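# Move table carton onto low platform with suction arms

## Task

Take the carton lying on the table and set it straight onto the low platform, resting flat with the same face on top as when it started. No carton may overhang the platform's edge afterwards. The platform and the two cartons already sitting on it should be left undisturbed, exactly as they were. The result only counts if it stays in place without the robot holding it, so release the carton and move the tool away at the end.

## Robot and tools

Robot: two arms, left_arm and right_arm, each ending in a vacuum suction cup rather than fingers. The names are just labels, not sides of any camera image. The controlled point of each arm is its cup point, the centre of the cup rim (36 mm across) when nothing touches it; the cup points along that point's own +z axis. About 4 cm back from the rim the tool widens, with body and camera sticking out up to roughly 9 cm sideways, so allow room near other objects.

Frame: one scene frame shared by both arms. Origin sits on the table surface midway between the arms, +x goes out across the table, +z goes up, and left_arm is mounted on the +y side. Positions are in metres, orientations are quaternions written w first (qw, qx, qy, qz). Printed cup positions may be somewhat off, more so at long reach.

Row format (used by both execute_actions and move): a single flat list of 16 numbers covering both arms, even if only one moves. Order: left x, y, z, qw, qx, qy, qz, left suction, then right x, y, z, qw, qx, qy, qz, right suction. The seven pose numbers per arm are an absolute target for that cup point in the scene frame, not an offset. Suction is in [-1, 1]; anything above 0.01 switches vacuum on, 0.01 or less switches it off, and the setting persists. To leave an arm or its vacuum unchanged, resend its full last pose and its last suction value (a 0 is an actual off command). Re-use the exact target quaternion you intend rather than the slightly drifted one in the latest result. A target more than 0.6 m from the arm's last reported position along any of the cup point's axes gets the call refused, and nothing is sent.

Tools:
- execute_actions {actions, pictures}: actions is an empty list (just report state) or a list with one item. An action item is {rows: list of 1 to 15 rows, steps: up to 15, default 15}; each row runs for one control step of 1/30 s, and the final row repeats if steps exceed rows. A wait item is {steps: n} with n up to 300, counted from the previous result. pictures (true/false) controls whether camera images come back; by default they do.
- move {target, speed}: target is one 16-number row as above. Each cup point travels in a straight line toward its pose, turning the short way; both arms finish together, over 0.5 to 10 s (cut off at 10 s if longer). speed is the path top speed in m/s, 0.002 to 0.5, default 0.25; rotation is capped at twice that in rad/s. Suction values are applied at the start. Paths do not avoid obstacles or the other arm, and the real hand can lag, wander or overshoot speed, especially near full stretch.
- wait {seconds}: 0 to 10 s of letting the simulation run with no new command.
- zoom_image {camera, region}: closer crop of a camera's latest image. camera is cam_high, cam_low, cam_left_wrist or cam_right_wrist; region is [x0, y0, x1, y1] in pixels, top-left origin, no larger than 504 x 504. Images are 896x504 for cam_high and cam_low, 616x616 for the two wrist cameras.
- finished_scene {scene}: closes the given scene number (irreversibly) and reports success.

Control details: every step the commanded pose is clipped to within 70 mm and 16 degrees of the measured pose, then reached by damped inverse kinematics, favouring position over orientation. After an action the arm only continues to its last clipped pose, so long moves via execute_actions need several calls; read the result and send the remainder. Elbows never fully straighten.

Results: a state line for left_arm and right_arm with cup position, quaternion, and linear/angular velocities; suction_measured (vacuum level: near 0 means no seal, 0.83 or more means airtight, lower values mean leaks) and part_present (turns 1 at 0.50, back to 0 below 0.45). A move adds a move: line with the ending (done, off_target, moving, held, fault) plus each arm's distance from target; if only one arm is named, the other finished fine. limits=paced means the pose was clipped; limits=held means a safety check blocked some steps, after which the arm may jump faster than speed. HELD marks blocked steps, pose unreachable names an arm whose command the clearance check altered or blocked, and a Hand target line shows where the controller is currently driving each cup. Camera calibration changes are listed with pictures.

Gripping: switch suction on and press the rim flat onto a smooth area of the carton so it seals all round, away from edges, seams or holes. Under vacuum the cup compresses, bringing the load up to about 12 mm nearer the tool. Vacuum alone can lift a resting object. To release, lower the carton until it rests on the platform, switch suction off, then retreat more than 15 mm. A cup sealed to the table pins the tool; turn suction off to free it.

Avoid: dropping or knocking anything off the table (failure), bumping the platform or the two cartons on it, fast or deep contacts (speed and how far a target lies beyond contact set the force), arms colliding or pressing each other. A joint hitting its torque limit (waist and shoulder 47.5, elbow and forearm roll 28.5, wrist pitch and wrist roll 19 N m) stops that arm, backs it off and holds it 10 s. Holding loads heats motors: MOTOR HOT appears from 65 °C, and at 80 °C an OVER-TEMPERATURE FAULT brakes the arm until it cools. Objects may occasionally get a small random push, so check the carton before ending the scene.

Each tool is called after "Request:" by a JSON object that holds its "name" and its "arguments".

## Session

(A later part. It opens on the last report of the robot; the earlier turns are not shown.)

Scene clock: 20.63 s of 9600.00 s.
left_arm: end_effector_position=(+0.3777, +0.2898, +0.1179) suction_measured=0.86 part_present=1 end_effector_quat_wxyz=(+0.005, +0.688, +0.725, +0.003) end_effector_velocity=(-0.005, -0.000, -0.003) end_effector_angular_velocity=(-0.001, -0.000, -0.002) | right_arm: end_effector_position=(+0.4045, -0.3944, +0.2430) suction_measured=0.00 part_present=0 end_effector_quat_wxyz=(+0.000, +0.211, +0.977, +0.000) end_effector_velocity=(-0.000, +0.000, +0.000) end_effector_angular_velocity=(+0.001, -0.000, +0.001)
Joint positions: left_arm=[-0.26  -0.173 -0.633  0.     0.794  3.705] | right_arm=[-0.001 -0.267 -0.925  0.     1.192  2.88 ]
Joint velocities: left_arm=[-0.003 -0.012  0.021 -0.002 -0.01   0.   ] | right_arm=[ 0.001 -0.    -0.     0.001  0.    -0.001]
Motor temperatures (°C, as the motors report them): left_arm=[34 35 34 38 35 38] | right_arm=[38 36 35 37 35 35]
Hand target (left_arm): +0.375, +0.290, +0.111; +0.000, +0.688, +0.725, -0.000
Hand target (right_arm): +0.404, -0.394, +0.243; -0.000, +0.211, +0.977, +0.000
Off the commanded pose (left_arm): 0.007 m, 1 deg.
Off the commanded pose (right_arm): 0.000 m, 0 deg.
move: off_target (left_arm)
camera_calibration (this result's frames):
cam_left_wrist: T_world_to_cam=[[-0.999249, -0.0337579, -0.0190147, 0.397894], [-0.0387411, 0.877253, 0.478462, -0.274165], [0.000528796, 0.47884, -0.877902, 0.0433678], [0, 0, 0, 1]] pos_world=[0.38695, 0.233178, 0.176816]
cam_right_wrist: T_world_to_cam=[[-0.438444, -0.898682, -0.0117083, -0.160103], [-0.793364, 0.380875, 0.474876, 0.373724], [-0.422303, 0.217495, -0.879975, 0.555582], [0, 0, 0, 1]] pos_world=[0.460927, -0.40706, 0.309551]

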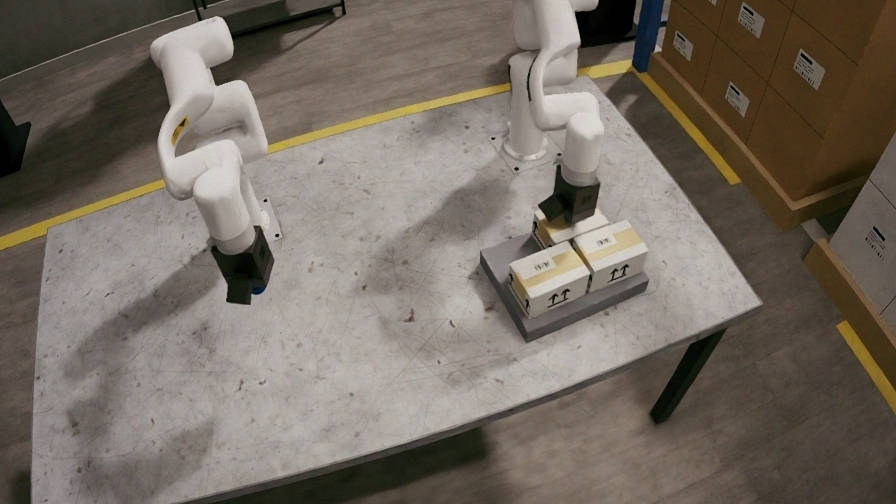

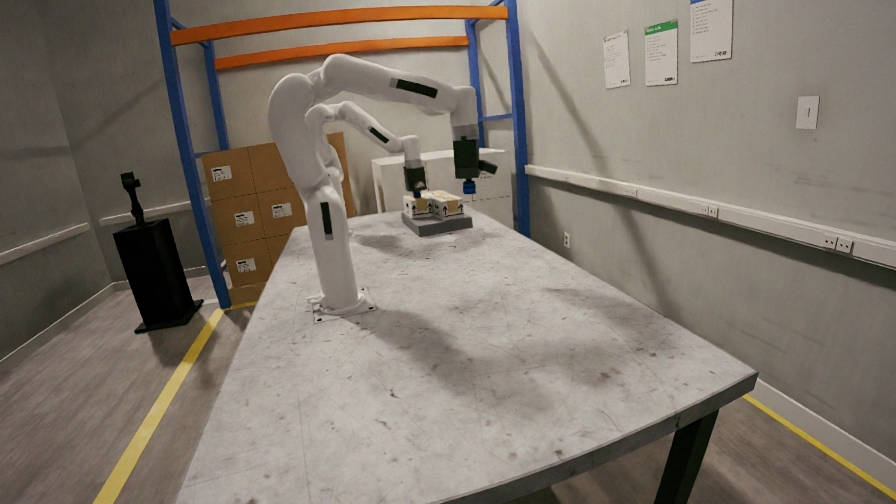

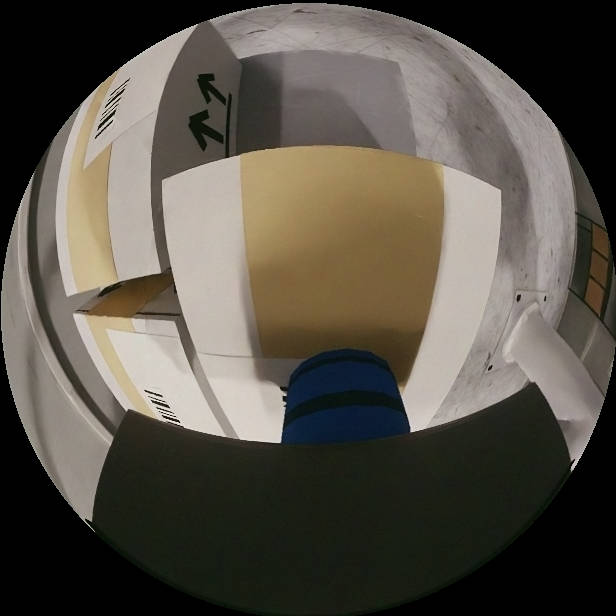

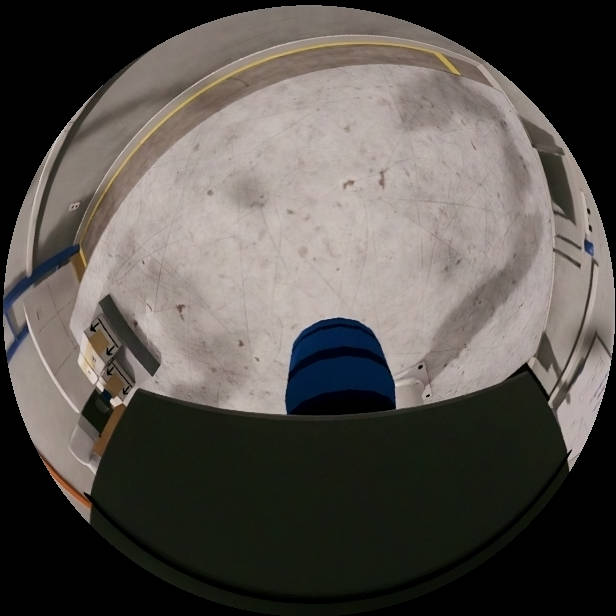

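Landed (platform 5 cm). Release.

Request:
{"name": "execute_actions", "arguments": {"actions": [{"rows":[[0.376,0.29,0.119,0,0.688,0.725,0,-1,0.4045,-0.3944,0.243,0,0.211,0.977,0,-1]],"steps":12}], "pictures": false}}

Request:
{"name": "move", "arguments": {"target": [0.376,0.29,0.15,0,0.688,0.725,0,-1,0.4045,-0.3944,0.243,0,0.211,0.977,0,-1], "speed": 0.1}}

Request:
{"name": "move", "arguments": {"target": [0.29,0.33,0.28,0,0.688,0.725,0,-1,0.4045,-0.3944,0.243,0,0.211,0.977,0,-1]}}

Scene clock: 21.80 s of 9600.00 s.
left_arm: end_effector_position=(+0.3752, +0.2899, +0.1182) suction_measured=0.01 part_present=0 end_effector_quat_wxyz=(-0.001, +0.688, +0.725, -0.000) end_effector_velocity=(+0.002, +0.000, +0.001) end_effector_angular_velocity=(+0.001, +0.002, +0.000) | right_arm: end_effector_position=(+0.4045, -0.3944, +0.2430) suction_measured=0.00 part_present=0 end_effector_quat_wxyz=(+0.000, +0.211, +0.977, +0.000) end_effector_velocity=(-0.000, +0.000, -0.000) end_effector_angular_velocity=(-0.000, +0.001, -0.001)
Joint positions: left_arm=[-0.26  -0.172 -0.637 -0.     0.811  3.705] | right_arm=[-0.001 -0.267 -0.925  0.     1.192  2.88 ]
Joint velocities: left_arm=[ 0.001  0.005 -0.01   0.001  0.007  0.   ] | right_arm=[ 0.     0.001 -0.    -0.     0.     0.001]
Motor temperatures (°C, as the motors report them): left_arm=[34 35 34 38 35 38] | right_arm=[38 36 35 37 35 35]
Hand target (left_arm): +0.376, +0.290, +0.119; +0.000, +0.688, +0.725, -0.000
Hand target (right_arm): +0.404, -0.394, +0.243; -0.000, +0.211, +0.977, +0.000
Off the commanded pose (left_arm): 0.001 m, 0 deg.
Off the commanded pose (right_arm): 0.000 m, 0 deg.
Steps of this call (steps 1 to 23: nothing new was sent; steps 24 to 35: all 12 steps of this action). Readings (end_effector_position | what the end effector reports):
24: left_arm (+0.3765, +0.2897, +0.1174) | right_arm (+0.4045, -0.3944, +0.2430) | left_arm suction_measured=0.56 part_present=1 | right_arm suction_measured=0.00 part_present=0
25: left_arm (+0.3763, +0.2898, +0.1180) | right_arm (+0.4045, -0.3944, +0.2430) | left_arm suction_measured=0.21 part_present=0 | right_arm suction_measured=0.00 part_present=0
27: left_arm (+0.3750, +0.2898, +0.1179) | right_arm (+0.4045, -0.3944, +0.2430) | left_arm suction_measured=0.01 part_present=0 | right_arm suction_measured=0.00 part_present=0
31: left_arm (+0.3749, +0.2899, +0.1179) | right_arm (+0.4045, -0.3944, +0.2430) | left_arm suction_measured=0.01 part_present=0 | right_arm suction_measured=0.00 part_present=0
35: the state above

Scene clock: 22.87 s of 9600.00 s.
left_arm: end_effector_position=(+0.3758, +0.2901, +0.1496) suction_measured=0.01 part_present=0 end_effector_quat_wxyz=(-0.000, +0.688, +0.725, -0.000) end_effector_velocity=(+0.001, +0.000, +0.002) end_effector_angular_velocity=(-0.001, -0.003, +0.001) | right_arm: end_effector_position=(+0.4045, -0.3944, +0.2430) suction_measured=0.00 part_present=0 end_effector_quat_wxyz=(+0.000, +0.211, +0.977, -0.000) end_effector_velocity=(+0.000, -0.000, +0.000) end_effector_angular_velocity=(-0.000, -0.000, -0.001)
Joint positions: left_arm=[-0.26  -0.229 -0.683  0.     0.912  3.705] | right_arm=[-0.001 -0.267 -0.925  0.     1.192  2.88 ]
Joint velocities: left_arm=[ 0.001 -0.004 -0.003 -0.     0.003  0.   ] | right_arm=[-0.    -0.    -0.    -0.     0.     0.001]
Motor temperatures (°C, as the motors report them): left_arm=[34 35 34 38 35 38] | right_arm=[38 36 35 37 35 35]
Hand target (left_arm): +0.376, +0.290, +0.150; -0.000, +0.688, +0.725, +0.000
Hand target (right_arm): +0.404, -0.394, +0.243; -0.000, +0.211, +0.977, +0.000
Off the commanded pose (left_arm): 0.000 m, 0 deg.
Off the commanded pose (right_arm): 0.000 m, 0 deg.
move: done
camera_calibration (this result's frames):
cam_left_wrist: T_world_to_cam=[[-0.999411, -0.0336184, -0.00688471, 0.394808], [-0.0327868, 0.876229, 0.480778, -0.291916], [-0.0101304, 0.48072, -0.876816, 0.0743535], [0, 0, 0, 1]] pos_world=[0.385758, 0.233315, 0.208259]
cam_right_wrist: T_world_to_cam=[[-0.438444, -0.898682, -0.0117083, -0.160103], [-0.793364, 0.380875, 0.474876, 0.373724], [-0.422303, 0.217495, -0.879975, 0.555582], [0, 0, 0, 1]] pos_world=[0.460927, -0.40706, 0.309551]

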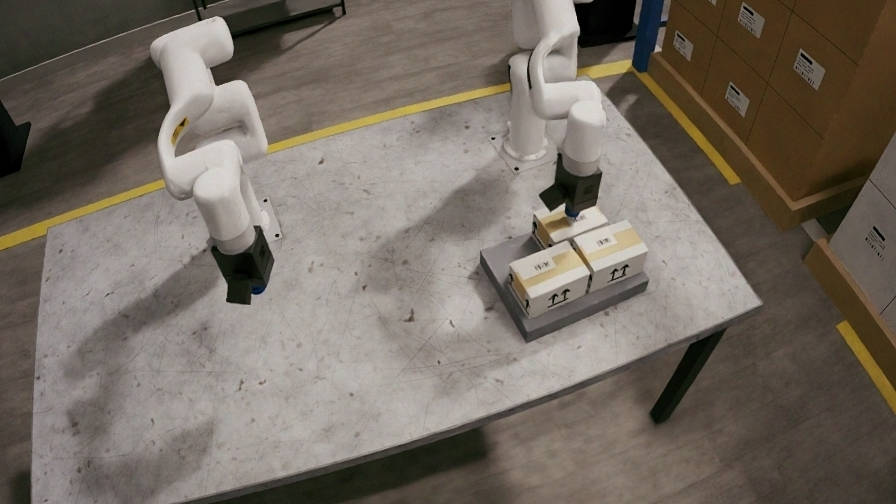

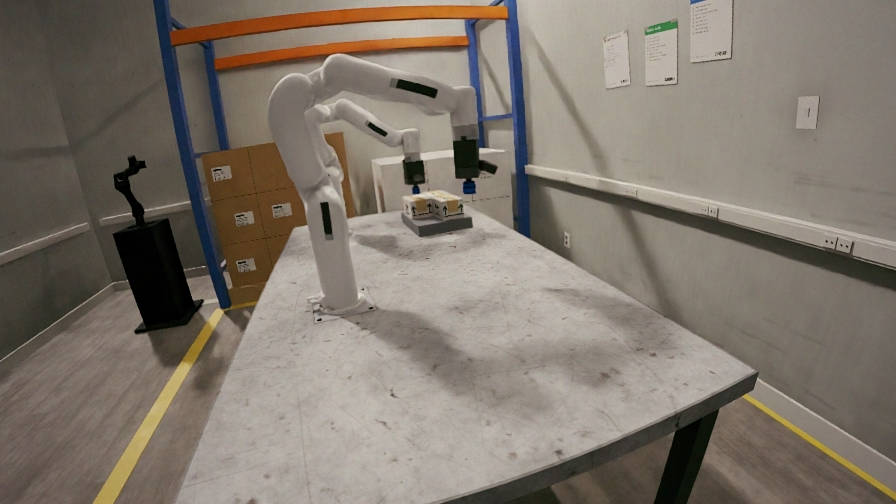

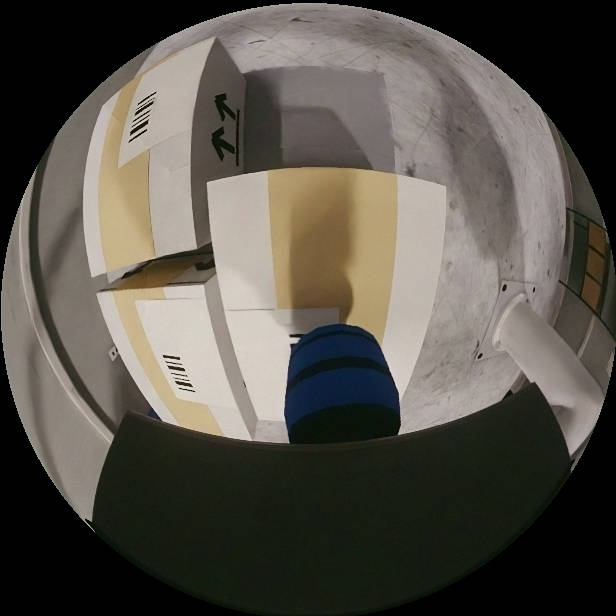

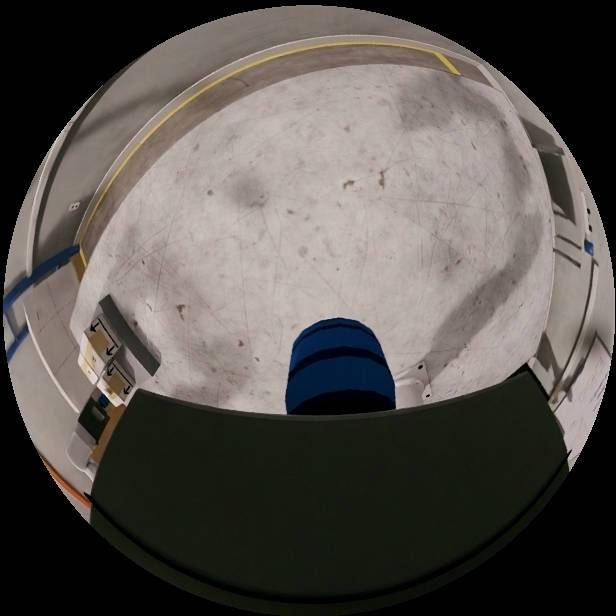

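Scene clock: 24.07 s of 9600.00 s.
left_arm: end_effector_position=(+0.2902, +0.3306, +0.2796) suction_measured=0.01 part_present=0 end_effector_quat_wxyz=(-0.001, +0.688, +0.726, -0.000) end_effector_velocity=(-0.001, +0.001, +0.003) end_effector_angular_velocity=(-0.000, -0.004, +0.000) | right_arm: end_effector_position=(+0.4045, -0.3944, +0.2430) suction_measured=0.00 part_present=0 end_effector_quat_wxyz=(+0.000, +0.211, +0.977, +0.000) end_effector_velocity=(+0.000, -0.000, +0.000) end_effector_angular_velocity=(-0.001, -0.001, -0.000)
Joint positions: left_arm=[-0.173 -0.671 -0.719  0.001  1.391  3.79 ] | right_arm=[-0.001 -0.267 -0.925  0.     1.192  2.88 ]
Joint velocities: left_arm=[ 0.002 -0.007 -0.004 -0.     0.006  0.001] | right_arm=[-0.    -0.    -0.001 -0.001 -0.     0.001]
Motor temperatures (°C, as the motors report them): left_arm=[34 35 34 38 35 38] | right_arm=[38 36 35 37 35 35]
Hand target (left_arm): +0.290, +0.331, +0.280; -0.000, +0.688, +0.726, +0.000
Hand target (right_arm): +0.405, -0.394, +0.243; -0.000, +0.211, +0.977, +0.000
Off the commanded pose (left_arm): 0.001 m, 0 deg.
Off the commanded pose (right_arm): 0.000 m, 0 deg.
move: done
camera_calibration (this result's frames):
cam_left_wrist: T_world_to_cam=[[-0.999377, -0.034719, -0.0064064, 0.311672], [-0.0335142, 0.875873, 0.481377, -0.392525], [-0.0111017, 0.481291, -0.87649, 0.168033], [0, 0, 0, 1]] pos_world=[0.300188, 0.27375, 0.338229]
cam_right_wrist: T_world_to_cam=[[-0.438444, -0.898682, -0.0117084, -0.160103], [-0.793365, 0.380875, 0.474876, 0.373724], [-0.422303, 0.217495, -0.879975, 0.555582], [0, 0, 0, 1]] pos_world=[0.460927, -0.40706, 0.309552]

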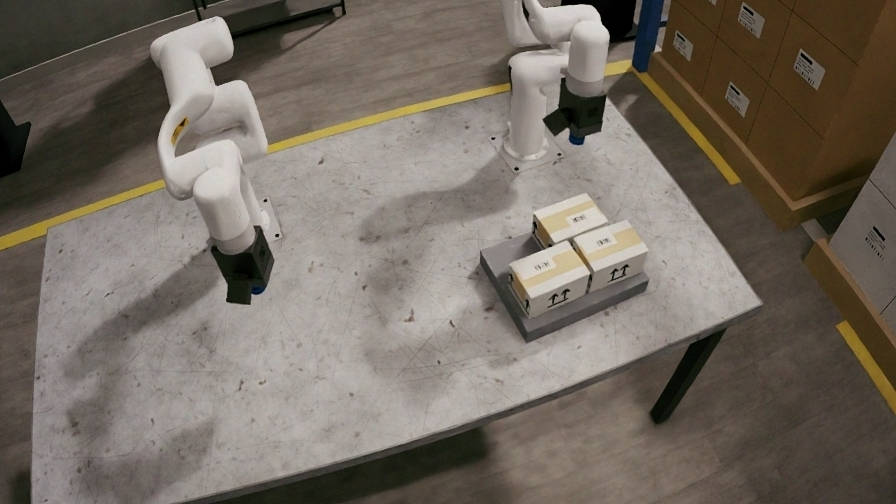

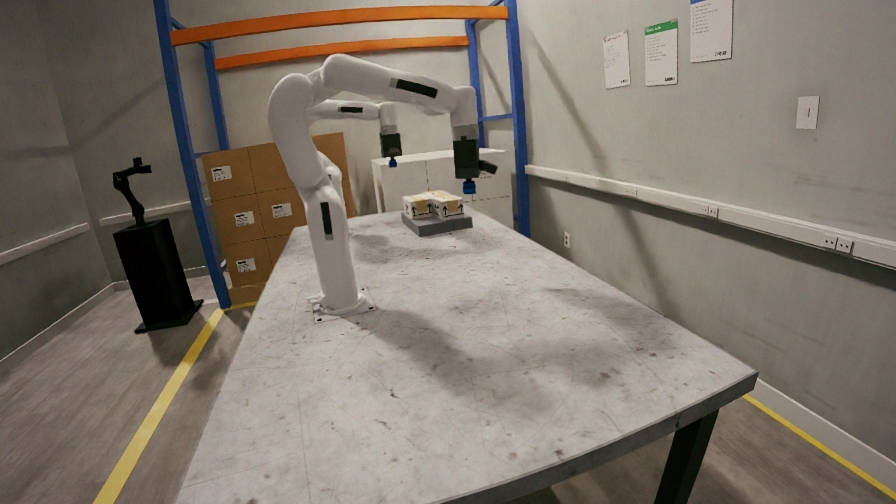

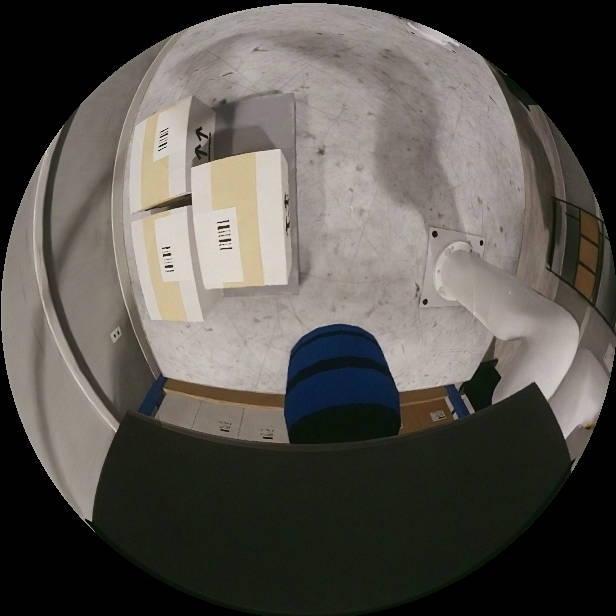

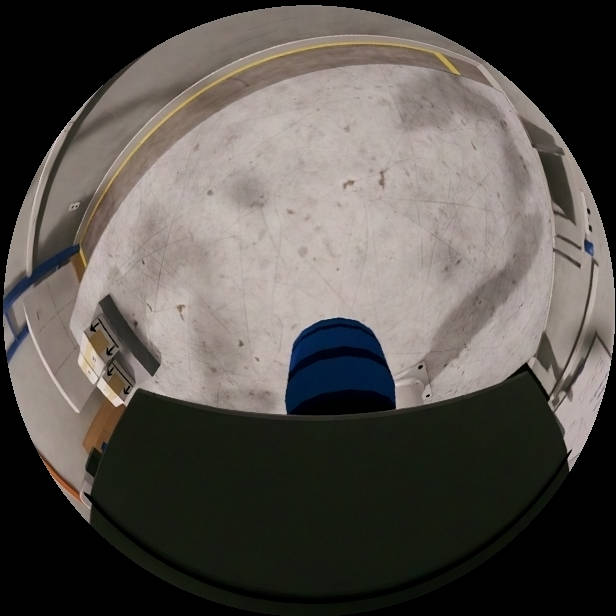

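Request:
{"name": "finished_scene", "arguments": {"scene": 1}}

The scene is finished: the task was done.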